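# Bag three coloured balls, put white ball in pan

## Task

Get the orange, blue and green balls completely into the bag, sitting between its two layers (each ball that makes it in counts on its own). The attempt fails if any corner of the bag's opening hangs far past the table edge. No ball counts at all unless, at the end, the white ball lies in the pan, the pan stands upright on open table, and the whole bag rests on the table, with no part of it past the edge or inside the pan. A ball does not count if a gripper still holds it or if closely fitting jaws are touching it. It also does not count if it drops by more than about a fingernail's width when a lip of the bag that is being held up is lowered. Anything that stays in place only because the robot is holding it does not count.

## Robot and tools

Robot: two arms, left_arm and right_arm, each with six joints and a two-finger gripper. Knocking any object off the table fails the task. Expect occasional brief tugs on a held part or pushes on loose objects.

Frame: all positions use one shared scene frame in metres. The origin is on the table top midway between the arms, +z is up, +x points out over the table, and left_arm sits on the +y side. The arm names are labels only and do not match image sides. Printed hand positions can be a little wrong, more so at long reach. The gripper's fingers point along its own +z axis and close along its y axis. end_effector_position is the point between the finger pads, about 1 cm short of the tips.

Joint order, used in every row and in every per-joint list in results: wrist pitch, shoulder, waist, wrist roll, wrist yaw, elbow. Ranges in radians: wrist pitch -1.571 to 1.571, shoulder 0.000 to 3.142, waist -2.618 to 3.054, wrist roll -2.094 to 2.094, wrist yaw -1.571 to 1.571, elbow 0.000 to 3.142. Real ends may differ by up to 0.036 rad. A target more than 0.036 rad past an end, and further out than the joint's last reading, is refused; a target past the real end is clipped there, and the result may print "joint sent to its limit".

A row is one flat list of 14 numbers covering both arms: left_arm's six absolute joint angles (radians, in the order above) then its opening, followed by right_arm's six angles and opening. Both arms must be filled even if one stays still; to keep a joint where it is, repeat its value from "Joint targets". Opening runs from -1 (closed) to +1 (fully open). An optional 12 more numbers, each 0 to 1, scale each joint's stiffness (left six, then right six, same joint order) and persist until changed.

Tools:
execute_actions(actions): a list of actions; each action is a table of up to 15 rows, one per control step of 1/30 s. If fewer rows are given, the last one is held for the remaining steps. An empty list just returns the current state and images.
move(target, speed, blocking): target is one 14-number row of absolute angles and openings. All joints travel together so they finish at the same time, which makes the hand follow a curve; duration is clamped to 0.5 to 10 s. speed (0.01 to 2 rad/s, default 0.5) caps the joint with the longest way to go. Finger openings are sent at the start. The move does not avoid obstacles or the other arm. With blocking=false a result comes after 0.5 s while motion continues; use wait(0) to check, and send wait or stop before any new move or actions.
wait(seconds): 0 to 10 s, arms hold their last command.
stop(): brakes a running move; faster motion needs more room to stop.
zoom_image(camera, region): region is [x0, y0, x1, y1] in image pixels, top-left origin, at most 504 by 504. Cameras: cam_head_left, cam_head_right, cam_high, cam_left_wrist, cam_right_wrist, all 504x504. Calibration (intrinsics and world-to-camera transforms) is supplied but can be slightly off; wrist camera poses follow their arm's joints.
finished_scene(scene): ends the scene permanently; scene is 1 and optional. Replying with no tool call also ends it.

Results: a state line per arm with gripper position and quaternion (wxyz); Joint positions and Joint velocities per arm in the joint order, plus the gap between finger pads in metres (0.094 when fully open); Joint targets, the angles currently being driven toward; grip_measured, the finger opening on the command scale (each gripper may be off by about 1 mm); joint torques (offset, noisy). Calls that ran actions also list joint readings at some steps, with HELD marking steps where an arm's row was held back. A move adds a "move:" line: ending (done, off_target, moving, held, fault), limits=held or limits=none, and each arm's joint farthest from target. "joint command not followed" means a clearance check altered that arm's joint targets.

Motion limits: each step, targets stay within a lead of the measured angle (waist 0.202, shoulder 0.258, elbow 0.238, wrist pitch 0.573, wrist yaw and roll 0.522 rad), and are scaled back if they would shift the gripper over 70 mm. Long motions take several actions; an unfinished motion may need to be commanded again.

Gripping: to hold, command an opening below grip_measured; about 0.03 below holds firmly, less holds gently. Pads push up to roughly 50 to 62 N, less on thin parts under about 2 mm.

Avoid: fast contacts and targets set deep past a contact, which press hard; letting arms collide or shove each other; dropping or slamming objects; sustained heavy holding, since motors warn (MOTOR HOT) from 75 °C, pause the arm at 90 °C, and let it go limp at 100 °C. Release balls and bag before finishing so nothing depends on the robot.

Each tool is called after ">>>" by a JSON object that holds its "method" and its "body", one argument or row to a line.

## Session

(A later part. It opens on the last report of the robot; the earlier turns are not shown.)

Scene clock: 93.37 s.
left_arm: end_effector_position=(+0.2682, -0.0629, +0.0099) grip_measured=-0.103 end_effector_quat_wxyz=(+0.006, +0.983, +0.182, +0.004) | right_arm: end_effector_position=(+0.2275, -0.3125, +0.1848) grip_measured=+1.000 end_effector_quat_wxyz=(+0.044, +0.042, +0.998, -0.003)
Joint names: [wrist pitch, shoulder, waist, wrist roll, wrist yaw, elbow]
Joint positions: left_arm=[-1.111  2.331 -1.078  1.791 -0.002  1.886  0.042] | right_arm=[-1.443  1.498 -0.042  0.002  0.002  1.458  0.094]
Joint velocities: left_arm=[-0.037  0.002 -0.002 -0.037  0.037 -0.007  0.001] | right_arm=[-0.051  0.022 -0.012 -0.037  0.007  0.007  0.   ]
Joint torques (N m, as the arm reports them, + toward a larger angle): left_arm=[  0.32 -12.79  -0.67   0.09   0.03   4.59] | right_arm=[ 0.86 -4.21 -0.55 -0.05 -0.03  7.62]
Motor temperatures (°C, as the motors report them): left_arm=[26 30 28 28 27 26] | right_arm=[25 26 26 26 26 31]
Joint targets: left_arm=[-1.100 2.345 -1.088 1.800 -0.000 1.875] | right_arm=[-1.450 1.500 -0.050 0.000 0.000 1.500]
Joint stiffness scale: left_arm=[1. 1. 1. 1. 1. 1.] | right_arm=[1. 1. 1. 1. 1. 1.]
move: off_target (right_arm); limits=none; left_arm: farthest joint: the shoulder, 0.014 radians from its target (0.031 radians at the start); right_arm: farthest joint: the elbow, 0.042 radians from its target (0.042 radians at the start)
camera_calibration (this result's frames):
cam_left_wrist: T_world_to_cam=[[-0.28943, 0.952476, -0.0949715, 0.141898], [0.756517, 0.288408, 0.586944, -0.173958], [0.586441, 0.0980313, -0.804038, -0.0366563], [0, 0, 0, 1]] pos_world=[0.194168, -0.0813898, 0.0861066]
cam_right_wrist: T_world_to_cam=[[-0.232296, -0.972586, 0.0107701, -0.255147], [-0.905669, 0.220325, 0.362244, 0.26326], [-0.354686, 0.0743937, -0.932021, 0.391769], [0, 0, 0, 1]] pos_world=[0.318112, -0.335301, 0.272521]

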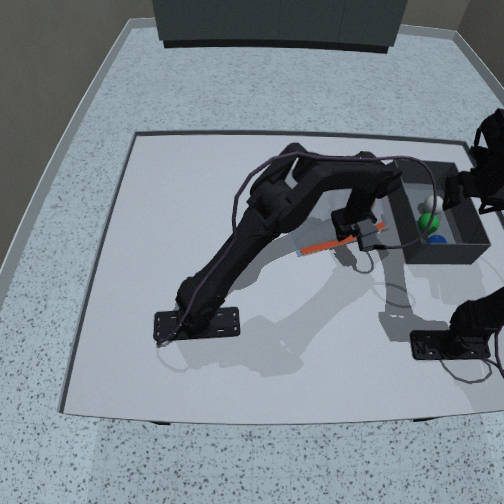

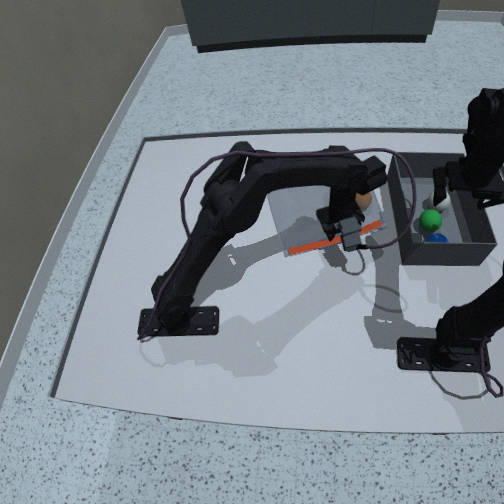

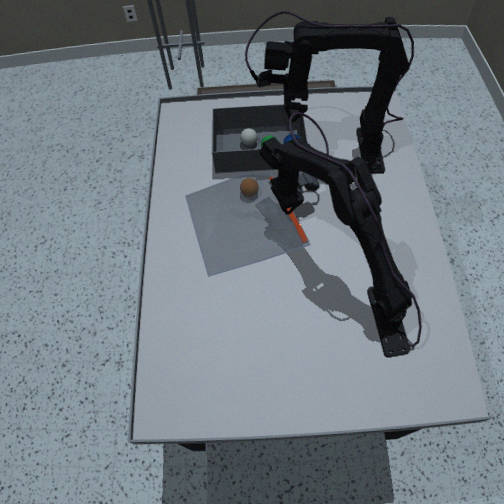

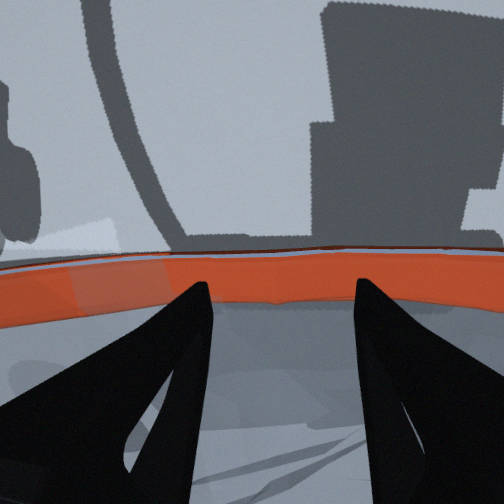

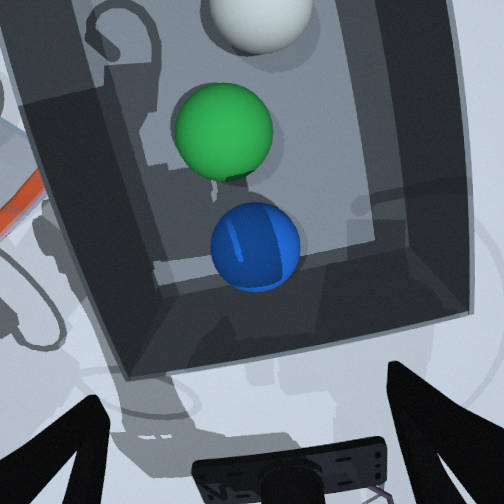

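Flattened it. Press a bit and close partway.

>>> {"method": "execute_actions", "body": {
  "actions": [
    [[-1.10,2.36,-1.088,1.8,0,1.875,-0.1, -1.45,1.5,-0.05,0,0,1.5,1]],
    [[-1.10,2.36,-1.088,1.8,0,1.875,-0.3, -1.45,1.5,-0.05,0,0,1.5,1]],
    [[-1.10,2.36,-1.088,1.8,0,1.875,-0.55, -1.45,1.5,-0.05,0,0,1.5,1]]
  ]
}}

Scene clock: 99.07 s.
left_arm: end_effector_position=(+0.2681, -0.0620, +0.0094) grip_measured=-0.547 end_effector_quat_wxyz=(+0.004, +0.983, +0.182, +0.004) | right_arm: end_effector_position=(+0.2275, -0.3125, +0.1848) grip_measured=+1.000 end_effector_quat_wxyz=(+0.044, +0.042, +0.998, -0.003)
Joint names: [wrist pitch, shoulder, waist, wrist roll, wrist yaw, elbow]
Joint positions: left_arm=[-1.113  2.333 -1.078  1.791 -0.004  1.886  0.021] | right_arm=[-1.443  1.498 -0.042  0.002  0.002  1.458  0.094]
Joint velocities: left_arm=[-0.007 -0.002 -0.017 -0.037  0.037 -0.037 -0.001] | right_arm=[ 0.022 -0.002 -0.007 -0.066 -0.022  0.007  0.   ]
Joint torques (N m, as the arm reports them, + toward a larger angle): left_arm=[  0.34 -11.53  -0.68   0.09   0.03   4.58] | right_arm=[ 0.86 -4.21 -0.56 -0.05 -0.03  7.62]
Motor temperatures (°C, as the motors report them): left_arm=[26 30 28 28 27 26] | right_arm=[25 26 26 26 26 31]
Joint targets: left_arm=[-1.100 2.360 -1.088 1.800 -0.000 1.875] | right_arm=[-1.450 1.500 -0.050 0.000 -0.000 1.500]
Joint stiffness scale: left_arm=[1. 1. 1. 1. 1. 1.] | right_arm=[1. 1. 1. 1. 1. 1.]
Step readings (joint positions; steps 1 to 15: 1st action; 16 to 30: 2nd action; 31 to 45: 3rd action):
0: left_arm=[-1.111 2.331 -1.078 1.791 -0.002 1.886] | right_arm=[-1.443 1.498 -0.042 0.002 0.002 1.458]
1: left_arm=[-1.111 2.332 -1.078 1.791 -0.002 1.886] | right_arm=[-1.443 1.498 -0.042 0.002 0.002 1.458]
2: left_arm=[-1.111 2.333 -1.078 1.791 -0.002 1.886] | right_arm=[-1.443 1.498 -0.042 0.002 0.002 1.458]
4: left_arm=[-1.111 2.333 -1.078 1.791 -0.002 1.886] | right_arm=[-1.443 1.498 -0.042 0.002 0.002 1.458]
8: left_arm=[-1.111 2.333 -1.078 1.791 -0.002 1.886] | right_arm=[-1.443 1.498 -0.042 0.002 0.002 1.458]
15: left_arm=[-1.111 2.333 -1.078 1.791 -0.002 1.886] | right_arm=[-1.443 1.498 -0.042 0.002 0.002 1.458]
16: left_arm=[-1.111 2.333 -1.078 1.791 -0.002 1.886] | right_arm=[-1.443 1.498 -0.042 0.002 0.002 1.458]
17: left_arm=[-1.113 2.333 -1.078 1.791 -0.002 1.886] | right_arm=[-1.443 1.498 -0.042 0.002 0.002 1.458]
19: left_arm=[-1.113 2.333 -1.078 1.791 -0.003 1.886] | right_arm=[-1.443 1.498 -0.042 0.002 0.002 1.458]
23: left_arm=[-1.113 2.333 -1.078 1.791 -0.003 1.886] | right_arm=[-1.443 1.498 -0.042 0.002 0.002 1.458]
30: left_arm=[-1.113 2.333 -1.078 1.791 -0.003 1.886] | right_arm=[-1.443 1.498 -0.042 0.002 0.002 1.458]
31: left_arm=[-1.113 2.333 -1.078 1.791 -0.003 1.886] | right_arm=[-1.443 1.498 -0.042 0.002 0.002 1.458]
32: left_arm=[-1.113 2.333 -1.078 1.791 -0.003 1.886] | right_arm=[-1.443 1.498 -0.042 0.002 0.002 1.458]
34: left_arm=[-1.113 2.333 -1.078 1.791 -0.004 1.886] | right_arm=[-1.443 1.498 -0.042 0.002 0.002 1.458]
38: left_arm=[-1.113 2.333 -1.078 1.791 -0.004 1.886] | right_arm=[-1.443 1.498 -0.042 0.002 0.002 1.458]
45: Joint positions above
camera_calibration (this result's frames):
cam_left_wrist: T_world_to_cam=[[-0.289111, 0.952991, -0.0906766, 0.140887], [0.756735, 0.285527, 0.58807, -0.174093], [0.586316, 0.101399, -0.803711, -0.0368498], [0, 0, 0, 1]] pos_world=[0.19408, -0.0808195, 0.0855376]
cam_right_wrist: T_world_to_cam=[[-0.232296, -0.972586, 0.0107701, -0.255147], [-0.905669, 0.220325, 0.362244, 0.26326], [-0.354686, 0.0743937, -0.932021, 0.391769], [0, 0, 0, 1]] pos_world=[0.318112, -0.335301, 0.272521]

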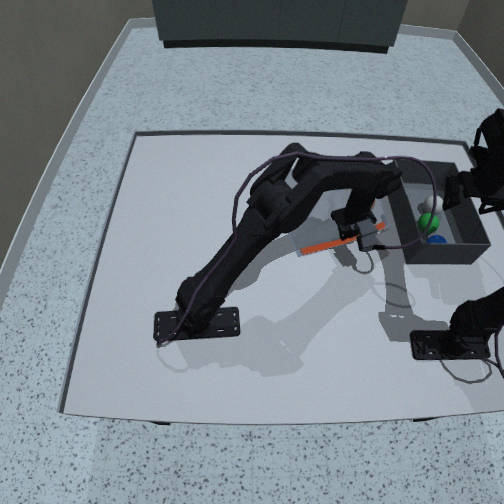

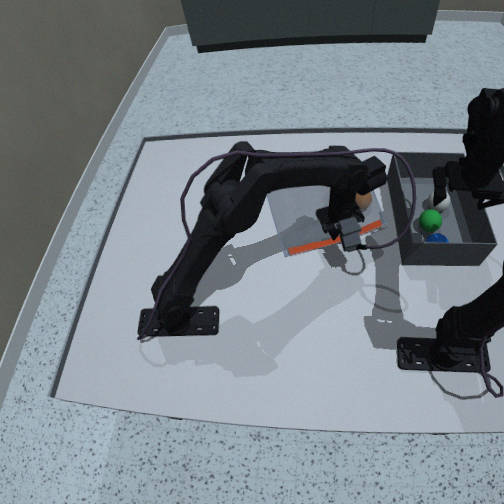

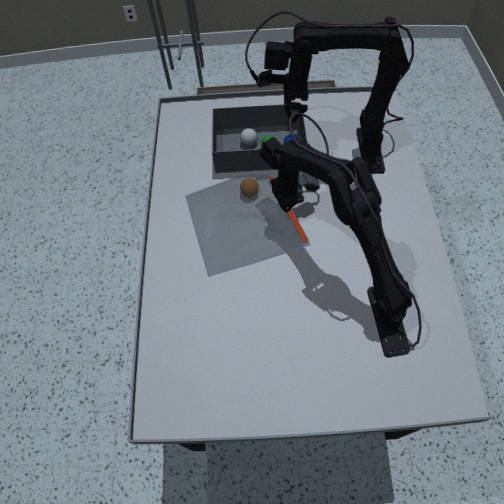

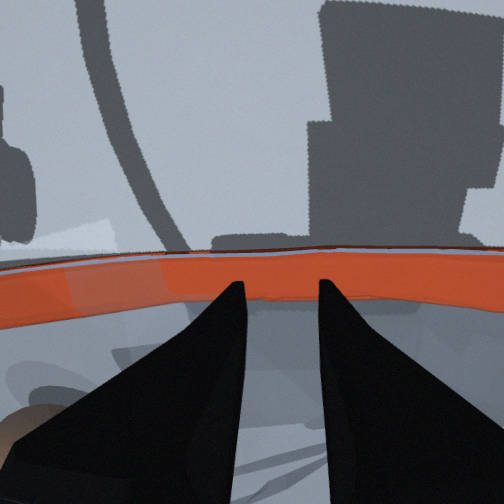

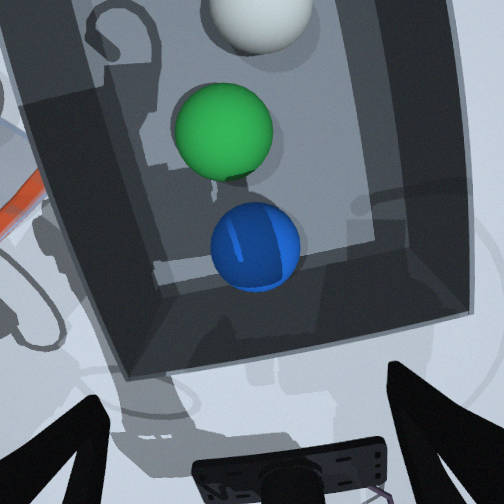

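>>> {"method": "move", "body": {
  "target": [-1.10,2.29,-1.088,1.8,0,1.875,0.9, -1.45,1.5,-0.05,0,0,1.5,1],
  "speed": 0.1
}}

Scene clock: 103.30 s.
left_arm: end_effector_position=(+0.2701, -0.0650, +0.0192) grip_measured=+0.897 end_effector_quat_wxyz=(+0.017, +0.983, +0.182, +0.009) | right_arm: end_effector_position=(+0.2275, -0.3125, +0.1848) grip_measured=+1.000 end_effector_quat_wxyz=(+0.044, +0.042, +0.998, -0.003)
Joint names: [wrist pitch, shoulder, waist, wrist roll, wrist yaw, elbow]
Joint positions: left_arm=[-1.109  2.31  -1.078  1.791 -0.004  1.886  0.089] | right_arm=[-1.443  1.498 -0.042  0.002  0.002  1.458  0.094]
Joint velocities: left_arm=[ 0.051  0.002  0.002  0.022 -0.022  0.007 -0.   ] | right_arm=[-0.081  0.012 -0.012  0.022  0.022 -0.007  0.   ]
Joint torques (N m, as the arm reports them, + toward a larger angle): left_arm=[  0.34 -15.77  -0.67   0.1    0.04   4.58] | right_arm=[ 0.86 -4.21 -0.55 -0.05 -0.03  7.61]
Motor temperatures (°C, as the motors report them): left_arm=[26 30 28 28 27 26] | right_arm=[25 26 26 26 26 31]
Joint targets: left_arm=[-1.100 2.290 -1.088 1.800 0.000 1.875] | right_arm=[-1.450 1.500 -0.050 -0.000 -0.000 1.500]
Joint stiffness scale: left_arm=[1. 1. 1. 1. 1. 1.] | right_arm=[1. 1. 1. 1. 1. 1.]
move: off_target (right_arm); limits=none; left_arm: farthest joint: the shoulder, 0.020 radians from its target (0.043 radians at the start); right_arm: farthest joint: the elbow, 0.042 radians from its target (0.042 radians at the start)
camera_calibration (this result's frames):
cam_left_wrist: T_world_to_cam=[[-0.287536, 0.950617, -0.11684, 0.145116], [0.747768, 0.299041, 0.592805, -0.177283], [0.59847, 0.0830837, -0.796825, -0.0344541], [0, 0, 0, 1]] pos_world=[0.194912, -0.0820725, 0.0945955]
cam_right_wrist: T_world_to_cam=[[-0.232296, -0.972586, 0.0107701, -0.255147], [-0.905669, 0.220325, 0.362244, 0.26326], [-0.354686, 0.0743937, -0.932021, 0.391769], [0, 0, 0, 1]] pos_world=[0.318112, -0.335301, 0.272521]

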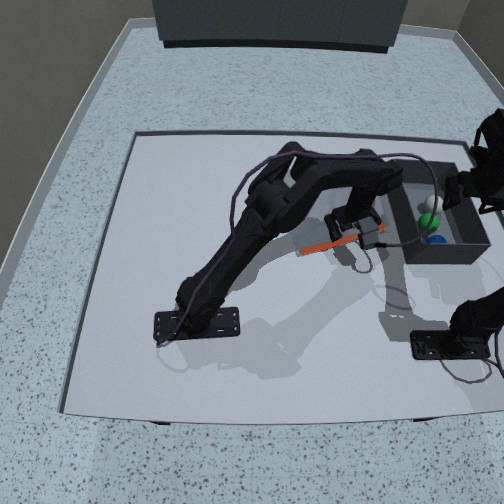

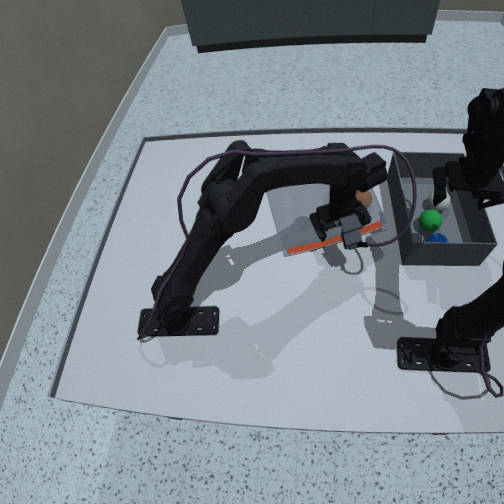

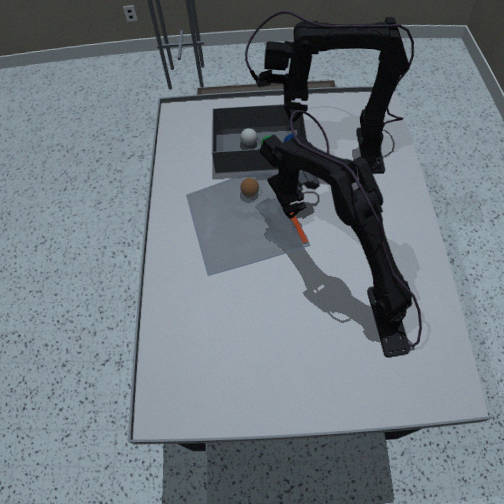

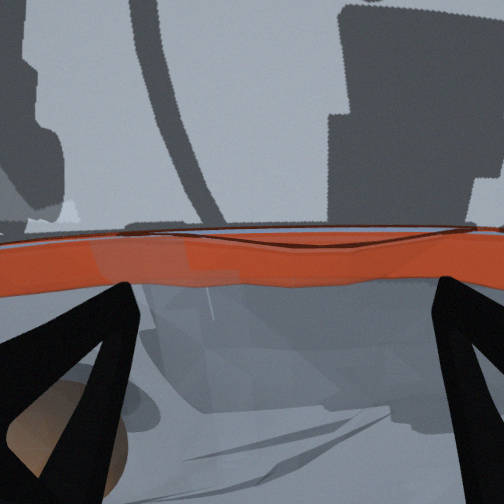

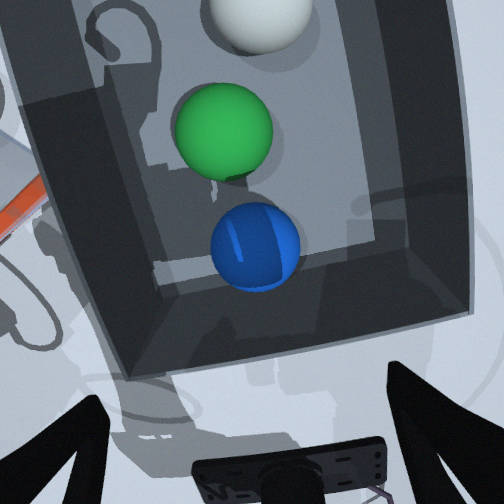

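>>> {"method": "move", "body": {
  "target": [-1.115,2.385,-1.088,1.8,0,1.875,0.9, -1.45,1.5,-0.05,0,0,1.5,1],
  "speed": 0.08
}}

>>> {"method": "execute_actions", "body": {
  "actions": [
    [[-1.115,2.385,-1.088,1.8,0,1.875,0.85, -1.45,1.5,-0.05,0,0,1.5,1],[-1.115,2.385,-1.088,1.8,0,1.875,0.8, -1.45,1.5,-0.05,0,0,1.5,1],[-1.115,2.385,-1.088,1.8,0,1.875,0.8, -1.45,1.5,-0.05,0,0,1.5,1],[-1.115,2.385,-1.088,1.8,0,1.875,0.75, -1.45,1.5,-0.05,0,0,1.5,1],[-1.115,2.385,-1.088,1.8,0,1.875,0.75, -1.45,1.5,-0.05,0,0,1.5,1],[-1.115,2.385,-1.088,1.8,0,1.875,0.7, -1.45,1.5,-0.05,0,0,1.5,1],[-1.115,2.385,-1.088,1.8,0,1.875,0.7, -1.45,1.5,-0.05,0,0,1.5,1],[-1.115,2.385,-1.088,1.8,0,1.875,0.65, -1.45,1.5,-0.05,0,0,1.5,1],[-1.115,2.385,-1.088,1.8,0,1.875,0.65, -1.45,1.5,-0.05,0,0,1.5,1],[-1.115,2.385,-1.088,1.8,0,1.875,0.6, -1.45,1.5,-0.05,0,0,1.5,1],[-1.115,2.385,-1.088,1.8,0,1.875,0.6, -1.45,1.5,-0.05,0,0,1.5,1],[-1.115,2.385,-1.088,1.8,0,1.875,0.55, -1.45,1.5,-0.05,0,0,1.5,1],[-1.115,2.385,-1.088,1.8,0,1.875,0.55, -1.45,1.5,-0.05,0,0,1.5,1],[-1.115,2.385,-1.088,1.8,0,1.875,0.5, -1.45,1.5,-0.05,0,0,1.5,1]]
  ]
}}

Scene clock: 112.30 s.
left_arm: end_effector_position=(+0.2688, -0.0627, +0.0090) grip_measured=+0.897 end_effector_quat_wxyz=(+0.005, +0.983, +0.182, +0.005) | right_arm: end_effector_position=(+0.2275, -0.3125, +0.1848) grip_measured=+1.000 end_effector_quat_wxyz=(+0.044, +0.042, +0.998, -0.003)
Joint names: [wrist pitch, shoulder, waist, wrist roll, wrist yaw, elbow]
Joint positions: left_arm=[-1.109  2.334 -1.078  1.791 -0.005  1.886  0.089] | right_arm=[-1.443  1.498 -0.042  0.002  0.002  1.458  0.094]
Joint velocities: left_arm=[-0.051 -0.007  0.007 -0.022 -0.022 -0.007 -0.002] | right_arm=[ 0.037  0.017 -0.007 -0.037  0.066 -0.007  0.   ]
Joint torques (N m, as the arm reports them, + toward a larger angle): left_arm=[ 0.16 -9.31 -0.65  0.08  0.07  4.54] | right_arm=[ 0.86 -4.2  -0.56 -0.05 -0.04  7.61]
Motor temperatures (°C, as the motors report them): left_arm=[26 31 28 28 27 26] | right_arm=[25 26 26 26 26 31]
Joint targets: left_arm=[-1.115 2.385 -1.088 1.800 0.000 1.875] | right_arm=[-1.450 1.500 -0.050 0.000 0.000 1.500]
Joint stiffness scale: left_arm=[1. 1. 1. 1. 1. 1.] | right_arm=[1. 1. 1. 1. 1. 1.]
move: off_target (left_arm, right_arm); limits=none; left_arm: farthest joint: the shoulder, 0.051 radians from its target (0.075 radians at the start); right_arm: farthest joint: the elbow, 0.042 radians from its target (0.042 radians at the start)
camera_calibration (this result's frames):
cam_left_wrist: T_world_to_cam=[[-0.288882, 0.952812, -0.09326, 0.141611], [0.755176, 0.286662, 0.58952, -0.173659], [0.588435, 0.0998736, -0.802352, -0.0382456], [0, 0, 0, 1]] pos_world=[0.194557, -0.0813272, 0.0848958]
cam_right_wrist: T_world_to_cam=[[-0.232296, -0.972586, 0.0107701, -0.255147], [-0.905669, 0.220325, 0.362244, 0.26326], [-0.354686, 0.0743937, -0.932021, 0.391769], [0, 0, 0, 1]] pos_world=[0.318112, -0.335301, 0.272521]

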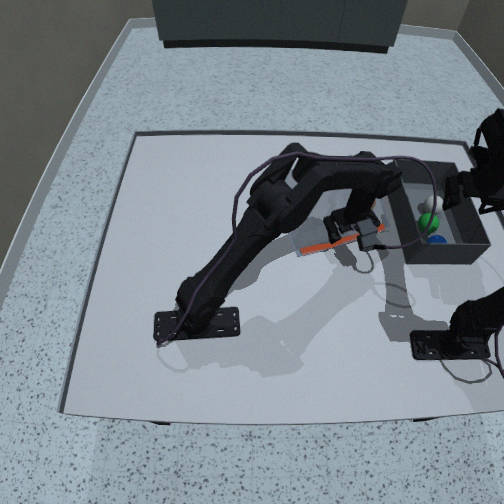

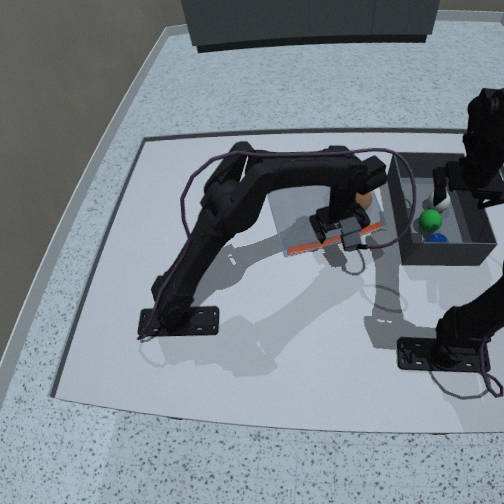

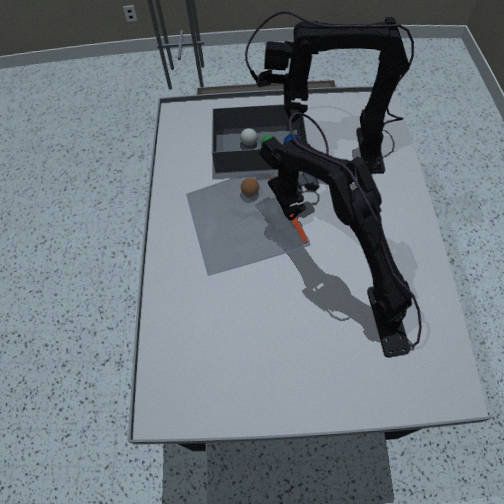

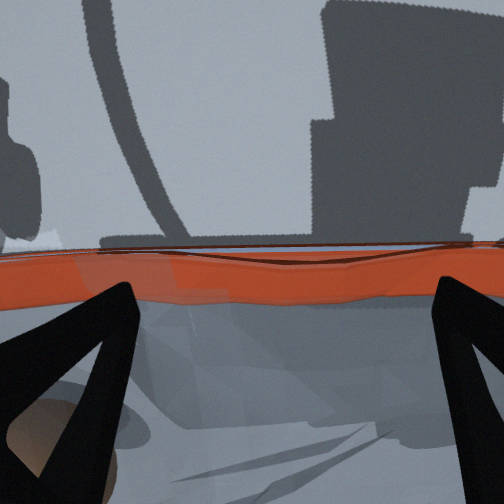

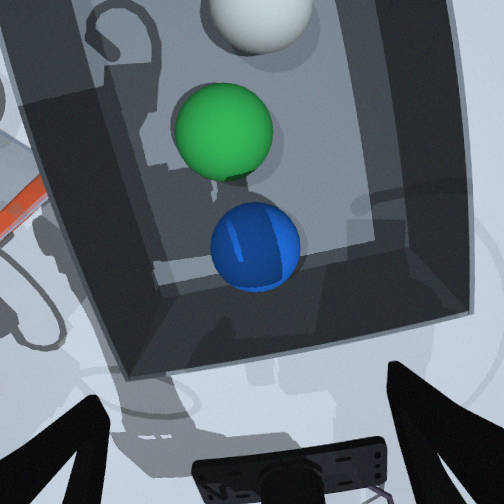

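Scene clock: 112.80 s.
left_arm: end_effector_position=(+0.2672, -0.0589, +0.0083) grip_measured=+0.508 end_effector_quat_wxyz=(-0.004, +0.983, +0.181, +0.004) | right_arm: end_effector_position=(+0.2275, -0.3125, +0.1848) grip_measured=+1.000 end_effector_quat_wxyz=(+0.044, +0.042, +0.998, -0.003)
Joint names: [wrist pitch, shoulder, waist, wrist roll, wrist yaw, elbow]
Joint positions: left_arm=[-1.125  2.335 -1.078  1.792 -0.01   1.886  0.071] | right_arm=[-1.443  1.498 -0.042  0.002  0.002  1.458  0.094]
Joint velocities: left_arm=[-0.051 -0.002 -0.002  0.051 -0.066 -0.007 -0.008] | right_arm=[0.051 0.007 0.002 0.022 0.007 0.012 0.   ]
Joint torques (N m, as the arm reports them, + toward a larger angle): left_arm=[ 0.27 -9.44 -0.67  0.07  0.09  4.52] | right_arm=[ 0.86 -4.21 -0.55 -0.05 -0.03  7.63]
Motor temperatures (°C, as the motors report them): left_arm=[26 31 28 28 27 26] | right_arm=[25 26 26 26 26 31]
Joint targets: left_arm=[-1.115 2.385 -1.088 1.800 -0.000 1.875] | right_arm=[-1.450 1.500 -0.050 -0.000 -0.000 1.500]
Joint stiffness scale: left_arm=[1. 1. 1. 1. 1. 1.] | right_arm=[1. 1. 1. 1. 1. 1.]
Step readings (joint positions):
0: left_arm=[-1.109 2.334 -1.078 1.791 -0.005 1.886] | right_arm=[-1.443 1.498 -0.042 0.002 0.002 1.458]
1: left_arm=[-1.111 2.334 -1.078 1.791 -0.006 1.886] | right_arm=[-1.443 1.498 -0.042 0.002 0.002 1.458]
2: left_arm=[-1.115 2.334 -1.078 1.792 -0.007 1.886] | right_arm=[-1.443 1.498 -0.042 0.002 0.002 1.458]
4: left_arm=[-1.119 2.334 -1.078 1.792 -0.008 1.886] | right_arm=[-1.443 1.498 -0.042 0.002 0.002 1.458]
8: left_arm=[-1.125 2.335 -1.078 1.792 -0.010 1.886] | right_arm=[-1.443 1.498 -0.042 0.002 0.002 1.458]
15: Joint positions above
camera_calibration (this result's frames):
cam_left_wrist: T_world_to_cam=[[-0.288291, 0.954557, -0.0755566, 0.137245], [0.75884, 0.275879, 0.589959, -0.174802], [0.583995, 0.112744, -0.80389, -0.0362864], [0, 0, 0, 1]] pos_world=[0.193404, -0.0786929, 0.0843253]
cam_right_wrist: T_world_to_cam=[[-0.232296, -0.972586, 0.0107701, -0.255147], [-0.905669, 0.220325, 0.362244, 0.26326], [-0.354686, 0.0743937, -0.932021, 0.391769], [0, 0, 0, 1]] pos_world=[0.318112, -0.335301, 0.272521]

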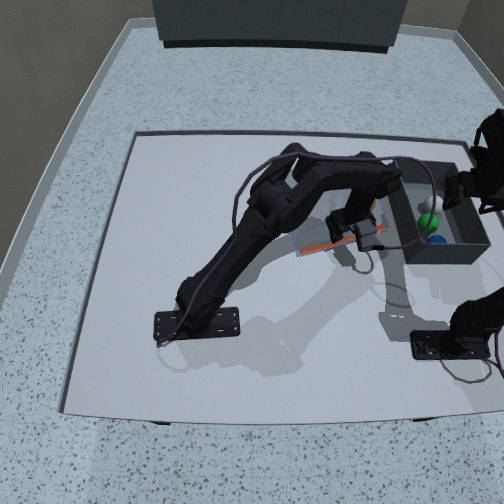

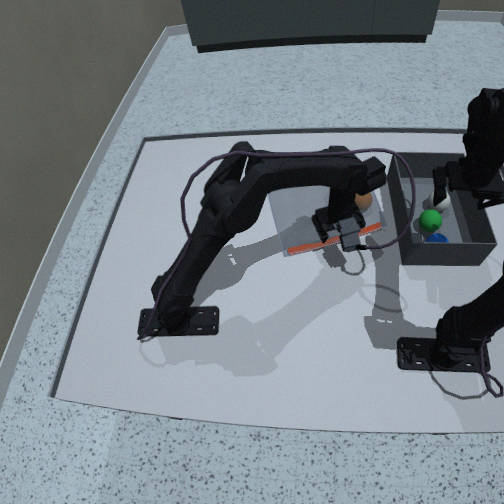

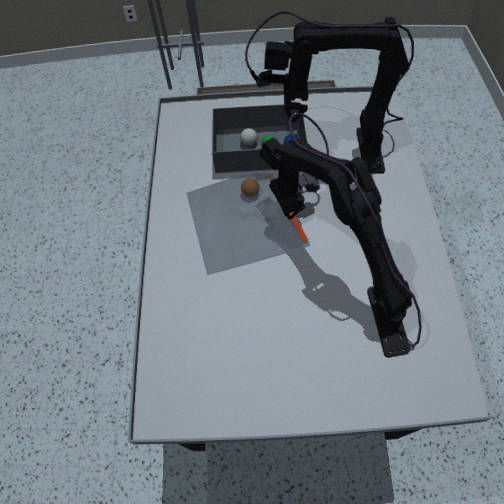

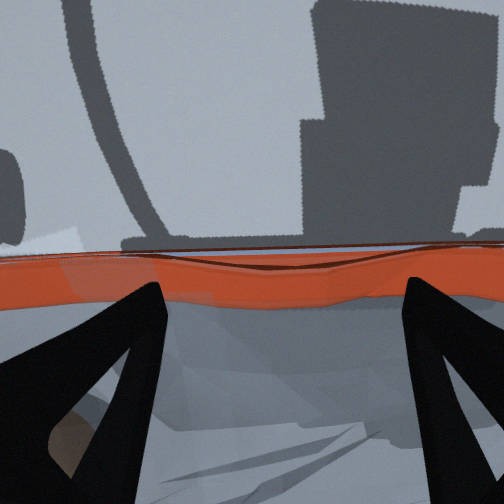

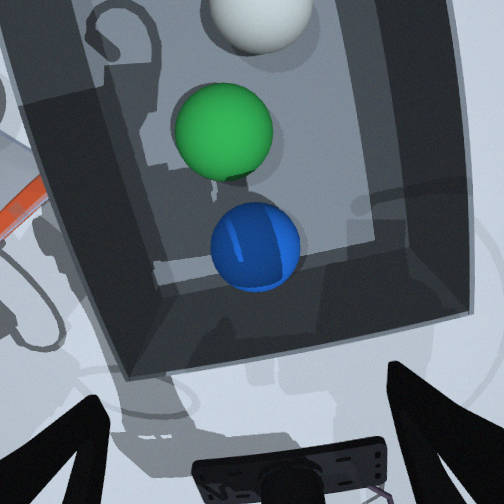

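Gap is slightly growing. Continue closing.

>>> {"method": "execute_actions", "body": {
  "actions": [
    [[-1.125,2.385,-1.088,1.8,0,1.875,0.45, -1.45,1.5,-0.05,0,0,1.5,1],[-1.125,2.385,-1.088,1.8,0,1.875,0.45, -1.45,1.5,-0.05,0,0,1.5,1],[-1.125,2.385,-1.088,1.8,0,1.875,0.4, -1.45,1.5,-0.05,0,0,1.5,1],[-1.125,2.385,-1.088,1.8,0,1.875,0.4, -1.45,1.5,-0.05,0,0,1.5,1],[-1.125,2.385,-1.088,1.8,0,1.875,0.35, -1.45,1.5,-0.05,0,0,1.5,1],[-1.125,2.385,-1.088,1.8,0,1.875,0.35, -1.45,1.5,-0.05,0,0,1.5,1],[-1.125,2.385,-1.088,1.8,0,1.875,0.3, -1.45,1.5,-0.05,0,0,1.5,1],[-1.125,2.385,-1.088,1.8,0,1.875,0.3, -1.45,1.5,-0.05,0,0,1.5,1],[-1.125,2.385,-1.088,1.8,0,1.875,0.25, -1.45,1.5,-0.05,0,0,1.5,1],[-1.125,2.385,-1.088,1.8,0,1.875,0.25, -1.45,1.5,-0.05,0,0,1.5,1],[-1.125,2.385,-1.088,1.8,0,1.875,0.2, -1.45,1.5,-0.05,0,0,1.5,1],[-1.125,2.385,-1.088,1.8,0,1.875,0.2, -1.45,1.5,-0.05,0,0,1.5,1],[-1.125,2.385,-1.088,1.8,0,1.875,0.15, -1.45,1.5,-0.05,0,0,1.5,1]]
  ]
}}

Scene clock: 121.73 s.
left_arm: end_effector_position=(+0.2672, -0.0587, +0.0083) grip_measured=+0.154 end_effector_quat_wxyz=(-0.004, +0.983, +0.181, +0.004) | right_arm: end_effector_position=(+0.2275, -0.3125, +0.1848) grip_measured=+1.000 end_effector_quat_wxyz=(+0.044, +0.042, +0.998, -0.003)
Joint names: [wrist pitch, shoulder, waist, wrist roll, wrist yaw, elbow]
Joint positions: left_arm=[-1.125  2.335 -1.078  1.792 -0.01   1.886  0.054] | right_arm=[-1.443  1.498 -0.042  0.002  0.002  1.458  0.094]
Joint velocities: left_arm=[ 0.007  0.012 -0.017  0.037 -0.051  0.012 -0.003] | right_arm=[ 0.007 -0.012 -0.002  0.037 -0.051  0.022  0.   ]
Joint torques (N m, as the arm reports them, + toward a larger angle): left_arm=[ 0.2  -9.45 -0.67  0.09  0.11  4.56] | right_arm=[ 0.86 -4.2  -0.56 -0.05 -0.03  7.62]
Motor temperatures (°C, as the motors report them): left_arm=[26 30 28 28 27 26] | right_arm=[25 26 26 26 26 32]
Joint targets: left_arm=[-1.125 2.385 -1.088 1.800 -0.000 1.875] | right_arm=[-1.450 1.500 -0.050 0.000 0.000 1.500]
Joint stiffness scale: left_arm=[1. 1. 1. 1. 1. 1.] | right_arm=[1. 1. 1. 1. 1. 1.]
Step readings (joint positions):
0: left_arm=[-1.125 2.335 -1.078 1.792 -0.010 1.886] | right_arm=[-1.443 1.498 -0.042 0.002 0.002 1.458]
1: left_arm=[-1.125 2.335 -1.078 1.792 -0.010 1.886] | right_arm=[-1.443 1.498 -0.042 0.002 0.002 1.458]
2: left_arm=[-1.125 2.335 -1.078 1.792 -0.010 1.886] | right_arm=[-1.443 1.498 -0.042 0.002 0.002 1.458]
4: left_arm=[-1.125 2.335 -1.078 1.792 -0.010 1.886] | right_arm=[-1.443 1.498 -0.042 0.002 0.002 1.458]
8: left_arm=[-1.125 2.335 -1.078 1.792 -0.010 1.886] | right_arm=[-1.443 1.498 -0.042 0.002 0.002 1.458]
15: Joint positions above
camera_calibration (this result's frames):
cam_left_wrist: T_world_to_cam=[[-0.288281, 0.954598, -0.0750826, 0.137131], [0.758778, 0.275566, 0.590186, -0.174841], [0.584081, 0.113169, -0.803768, -0.0363002], [0, 0, 0, 1]] pos_world=[0.1934, -0.0786164, 0.084308]
cam_right_wrist: T_world_to_cam=[[-0.232296, -0.972586, 0.0107701, -0.255147], [-0.905669, 0.220325, 0.362244, 0.26326], [-0.354686, 0.0743937, -0.932021, 0.391769], [0, 0, 0, 1]] pos_world=[0.318112, -0.335301, 0.272521]

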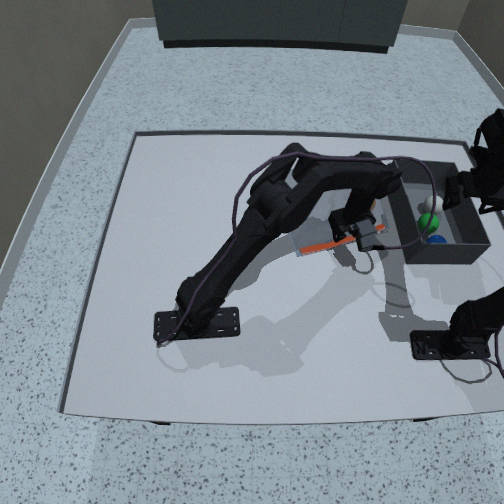

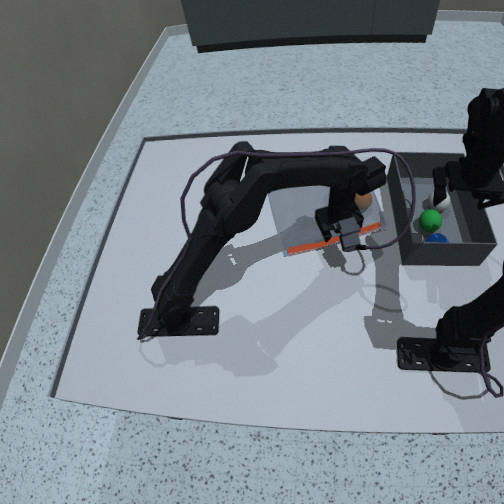

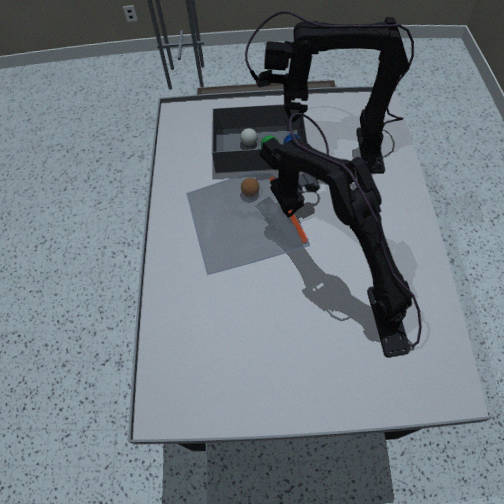

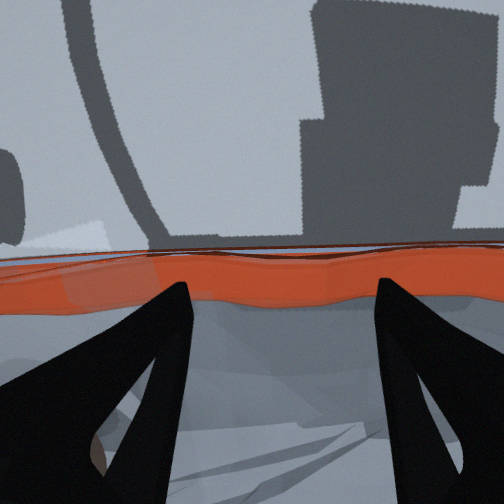

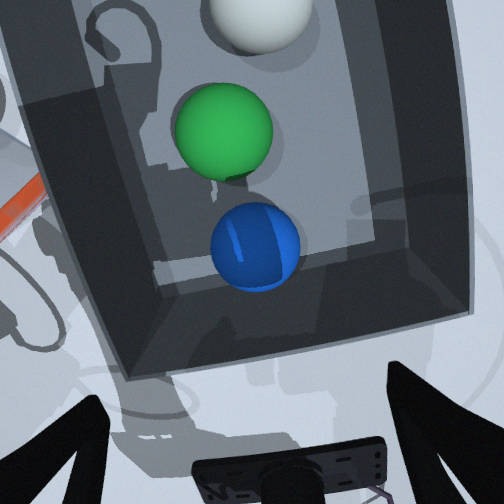

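>>> {"method": "move", "body": {
  "target": [-1.3,2.29,-1.088,1.8,0,2.07,-0.36, -1.45,1.5,-0.05,0,0,1.5,1],
  "speed": 0.4
}}

>>> {"method": "move", "body": {
  "target": [-0.945,2.256,-1.47,0,-0.88,1.646,-0.36, -1.45,1.5,-0.05,0,0,1.5,1],
  "speed": 1.0
}}

Scene clock: 139.47 s.
left_arm: end_effector_position=(+0.2731, -0.0674, +0.0639) grip_measured=-0.357 end_effector_quat_wxyz=(+0.017, +0.983, +0.181, +0.013) | right_arm: end_effector_position=(+0.2275, -0.3125, +0.1848) grip_measured=+1.000 end_effector_quat_wxyz=(+0.044, +0.042, +0.998, -0.003)
Joint names: [wrist pitch, shoulder, waist, wrist roll, wrist yaw, elbow]
Joint positions: left_arm=[-1.277  2.302 -1.078  1.792 -0.01   2.05   0.03 ] | right_arm=[-1.443  1.498 -0.042  0.002  0.002  1.458  0.094]
Joint velocities: left_arm=[-0.051 -0.007  0.007 -0.051 -0.066  0.002 -0.001] | right_arm=[ 0.007  0.022 -0.007 -0.125  0.066 -0.002  0.   ]
Joint torques (N m, as the arm reports them, + toward a larger angle): left_arm=[  0.06 -15.16  -0.68   0.08   0.09   6.87] | right_arm=[ 0.86 -4.21 -0.55 -0.05 -0.04  7.62]
Motor temperatures (°C, as the motors report them): left_arm=[26 30 28 28 27 26] | right_arm=[25 26 26 26 26 32]
Joint targets: left_arm=[-1.300 2.290 -1.088 1.800 0.000 2.070] | right_arm=[-1.450 1.500 -0.050 -0.000 0.000 1.500]
Joint stiffness scale: left_arm=[1. 1. 1. 1. 1. 1.] | right_arm=[1. 1. 1. 1. 1. 1.]
move: off_target (left_arm, right_arm); limits=none; left_arm: farthest joint: the wrist pitch, 0.023 radians from its target (0.175 radians at the start); right_arm: farthest joint: the elbow, 0.042 radians from its target (0.042 radians at the start)
camera_calibration (this result's frames):
cam_left_wrist: T_world_to_cam=[[-0.285806, 0.950922, -0.118587, 0.15312], [0.743539, 0.29812, 0.598559, -0.204561], [0.604536, 0.0828978, -0.792252, -0.00238105], [0, 0, 0, 1]] pos_world=[0.197301, -0.0844237, 0.138713]
cam_right_wrist: T_world_to_cam=[[-0.232296, -0.972586, 0.0107701, -0.255147], [-0.905669, 0.220325, 0.362244, 0.26326], [-0.354686, 0.0743937, -0.932021, 0.391769], [0, 0, 0, 1]] pos_world=[0.318112, -0.335301, 0.272521]

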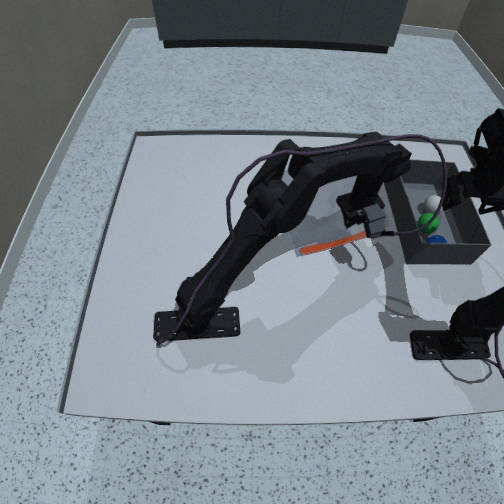

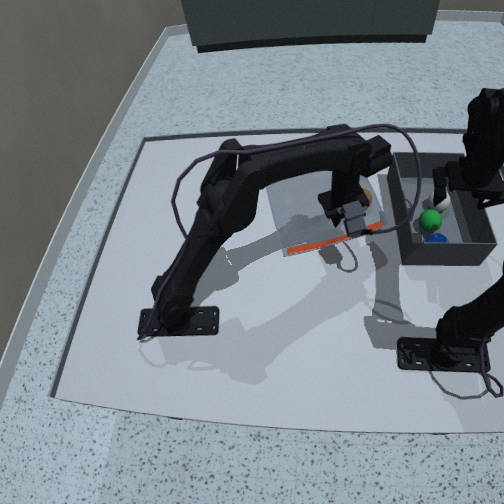

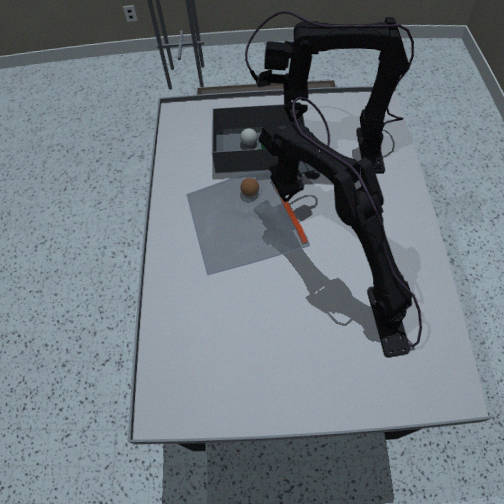

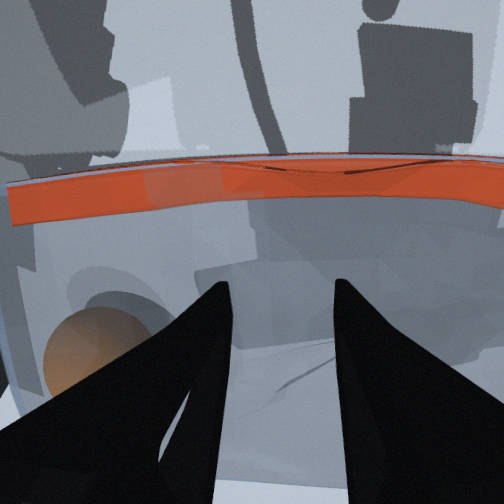

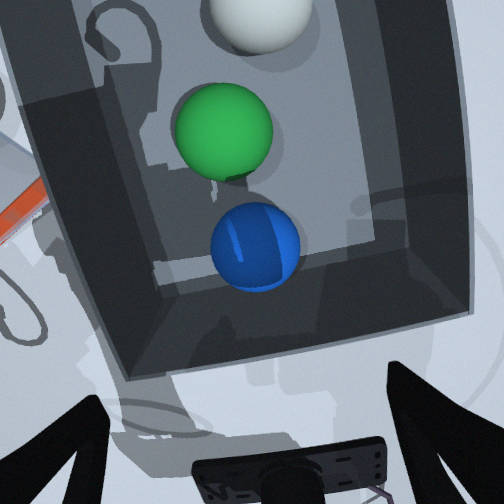

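Scene clock: 142.20 s.
left_arm: end_effector_position=(+0.2343, -0.0746, +0.0378) grip_measured=-0.357 end_effector_quat_wxyz=(+0.257, +0.583, +0.697, +0.329) | right_arm: end_effector_position=(+0.2275, -0.3125, +0.1848) grip_measured=+1.000 end_effector_quat_wxyz=(+0.044, +0.042, +0.998, -0.003)
Joint names: [wrist pitch, shoulder, waist, wrist roll, wrist yaw, elbow]
Joint positions: left_arm=[-0.961  2.282 -1.464  0.014 -0.861  1.657  0.03 ] | right_arm=[-1.443  1.498 -0.042  0.002  0.002  1.458  0.094]
Joint velocities: left_arm=[-0.007 -0.002 -0.007  0.051  0.022 -0.002 -0.   ] | right_arm=[ 0.081  0.012 -0.012 -0.022 -0.051  0.017  0.   ]
Joint torques (N m, as the arm reports them, + toward a larger angle): left_arm=[  0.31 -15.77  -0.45  -0.15  -0.55   4.32] | right_arm=[ 0.86 -4.21 -0.56 -0.05 -0.04  7.62]
Motor temperatures (°C, as the motors report them): left_arm=[26 30 28 28 27 26] | right_arm=[25 26 26 26 26 32]
Joint targets: left_arm=[-0.945 2.256 -1.470 0.000 -0.880 1.646] | right_arm=[-1.450 1.500 -0.050 0.000 -0.000 1.500]
Joint stiffness scale: left_arm=[1. 1. 1. 1. 1. 1.] | right_arm=[1. 1. 1. 1. 1. 1.]
move: off_target (left_arm, right_arm); limits=none; left_arm: farthest joint: the shoulder, 0.026 radians from its target (0.046 radians at the start); right_arm: farthest joint: the elbow, 0.042 radians from its target (0.042 radians at the start)
camera_calibration (this result's frames):
cam_left_wrist: T_world_to_cam=[[-0.592171, -0.0217357, -0.805519, 0.170937], [-0.580015, 0.705438, 0.407358, 0.189814], [0.559389, 0.708438, -0.430347, 0.0445315], [0, 0, 0, 1]] pos_world=[0.186408, -0.161734, 0.0795348]
cam_right_wrist: T_world_to_cam=[[-0.232296, -0.972586, 0.0107701, -0.255147], [-0.905669, 0.220325, 0.362244, 0.26326], [-0.354686, 0.0743937, -0.932021, 0.391769], [0, 0, 0, 1]] pos_world=[0.318112, -0.335301, 0.272521]

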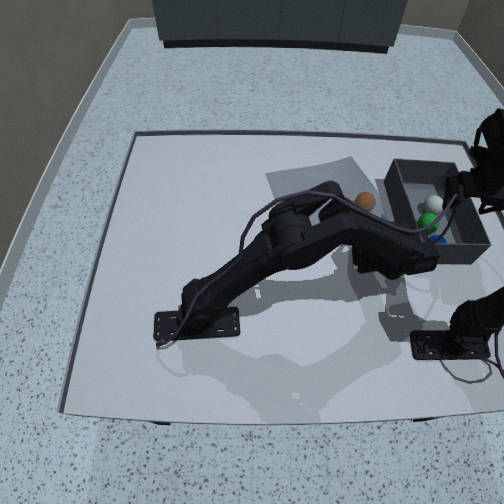

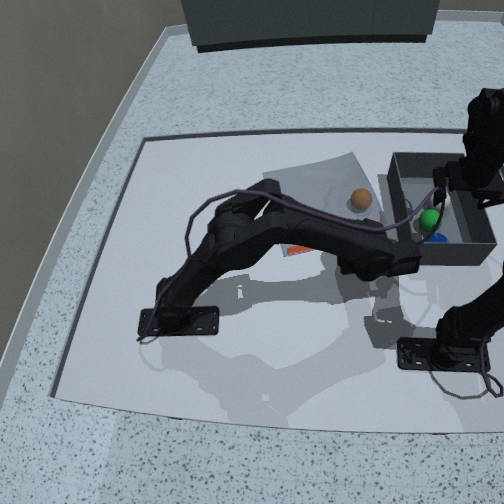

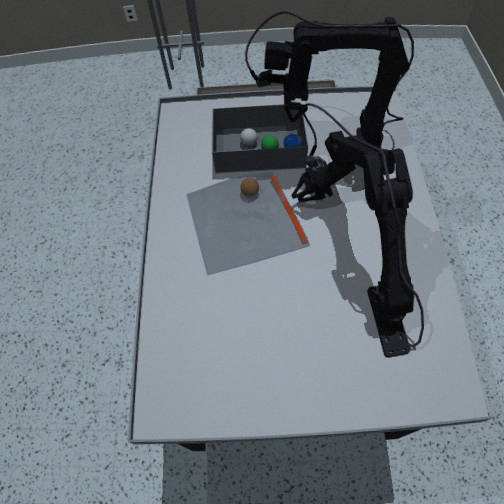

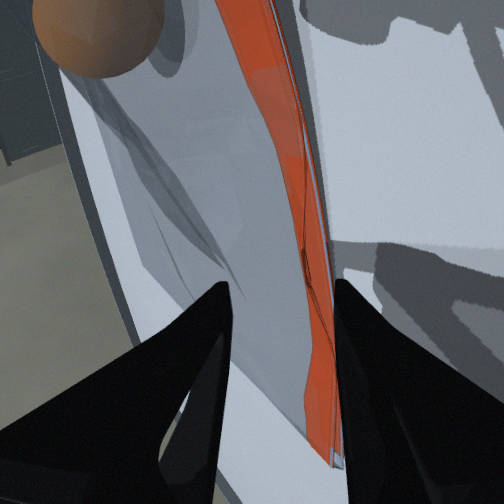

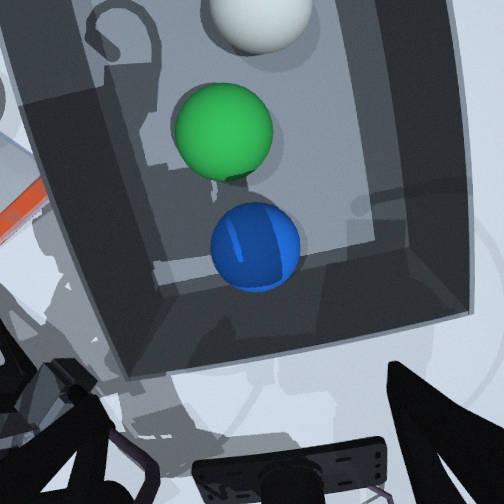

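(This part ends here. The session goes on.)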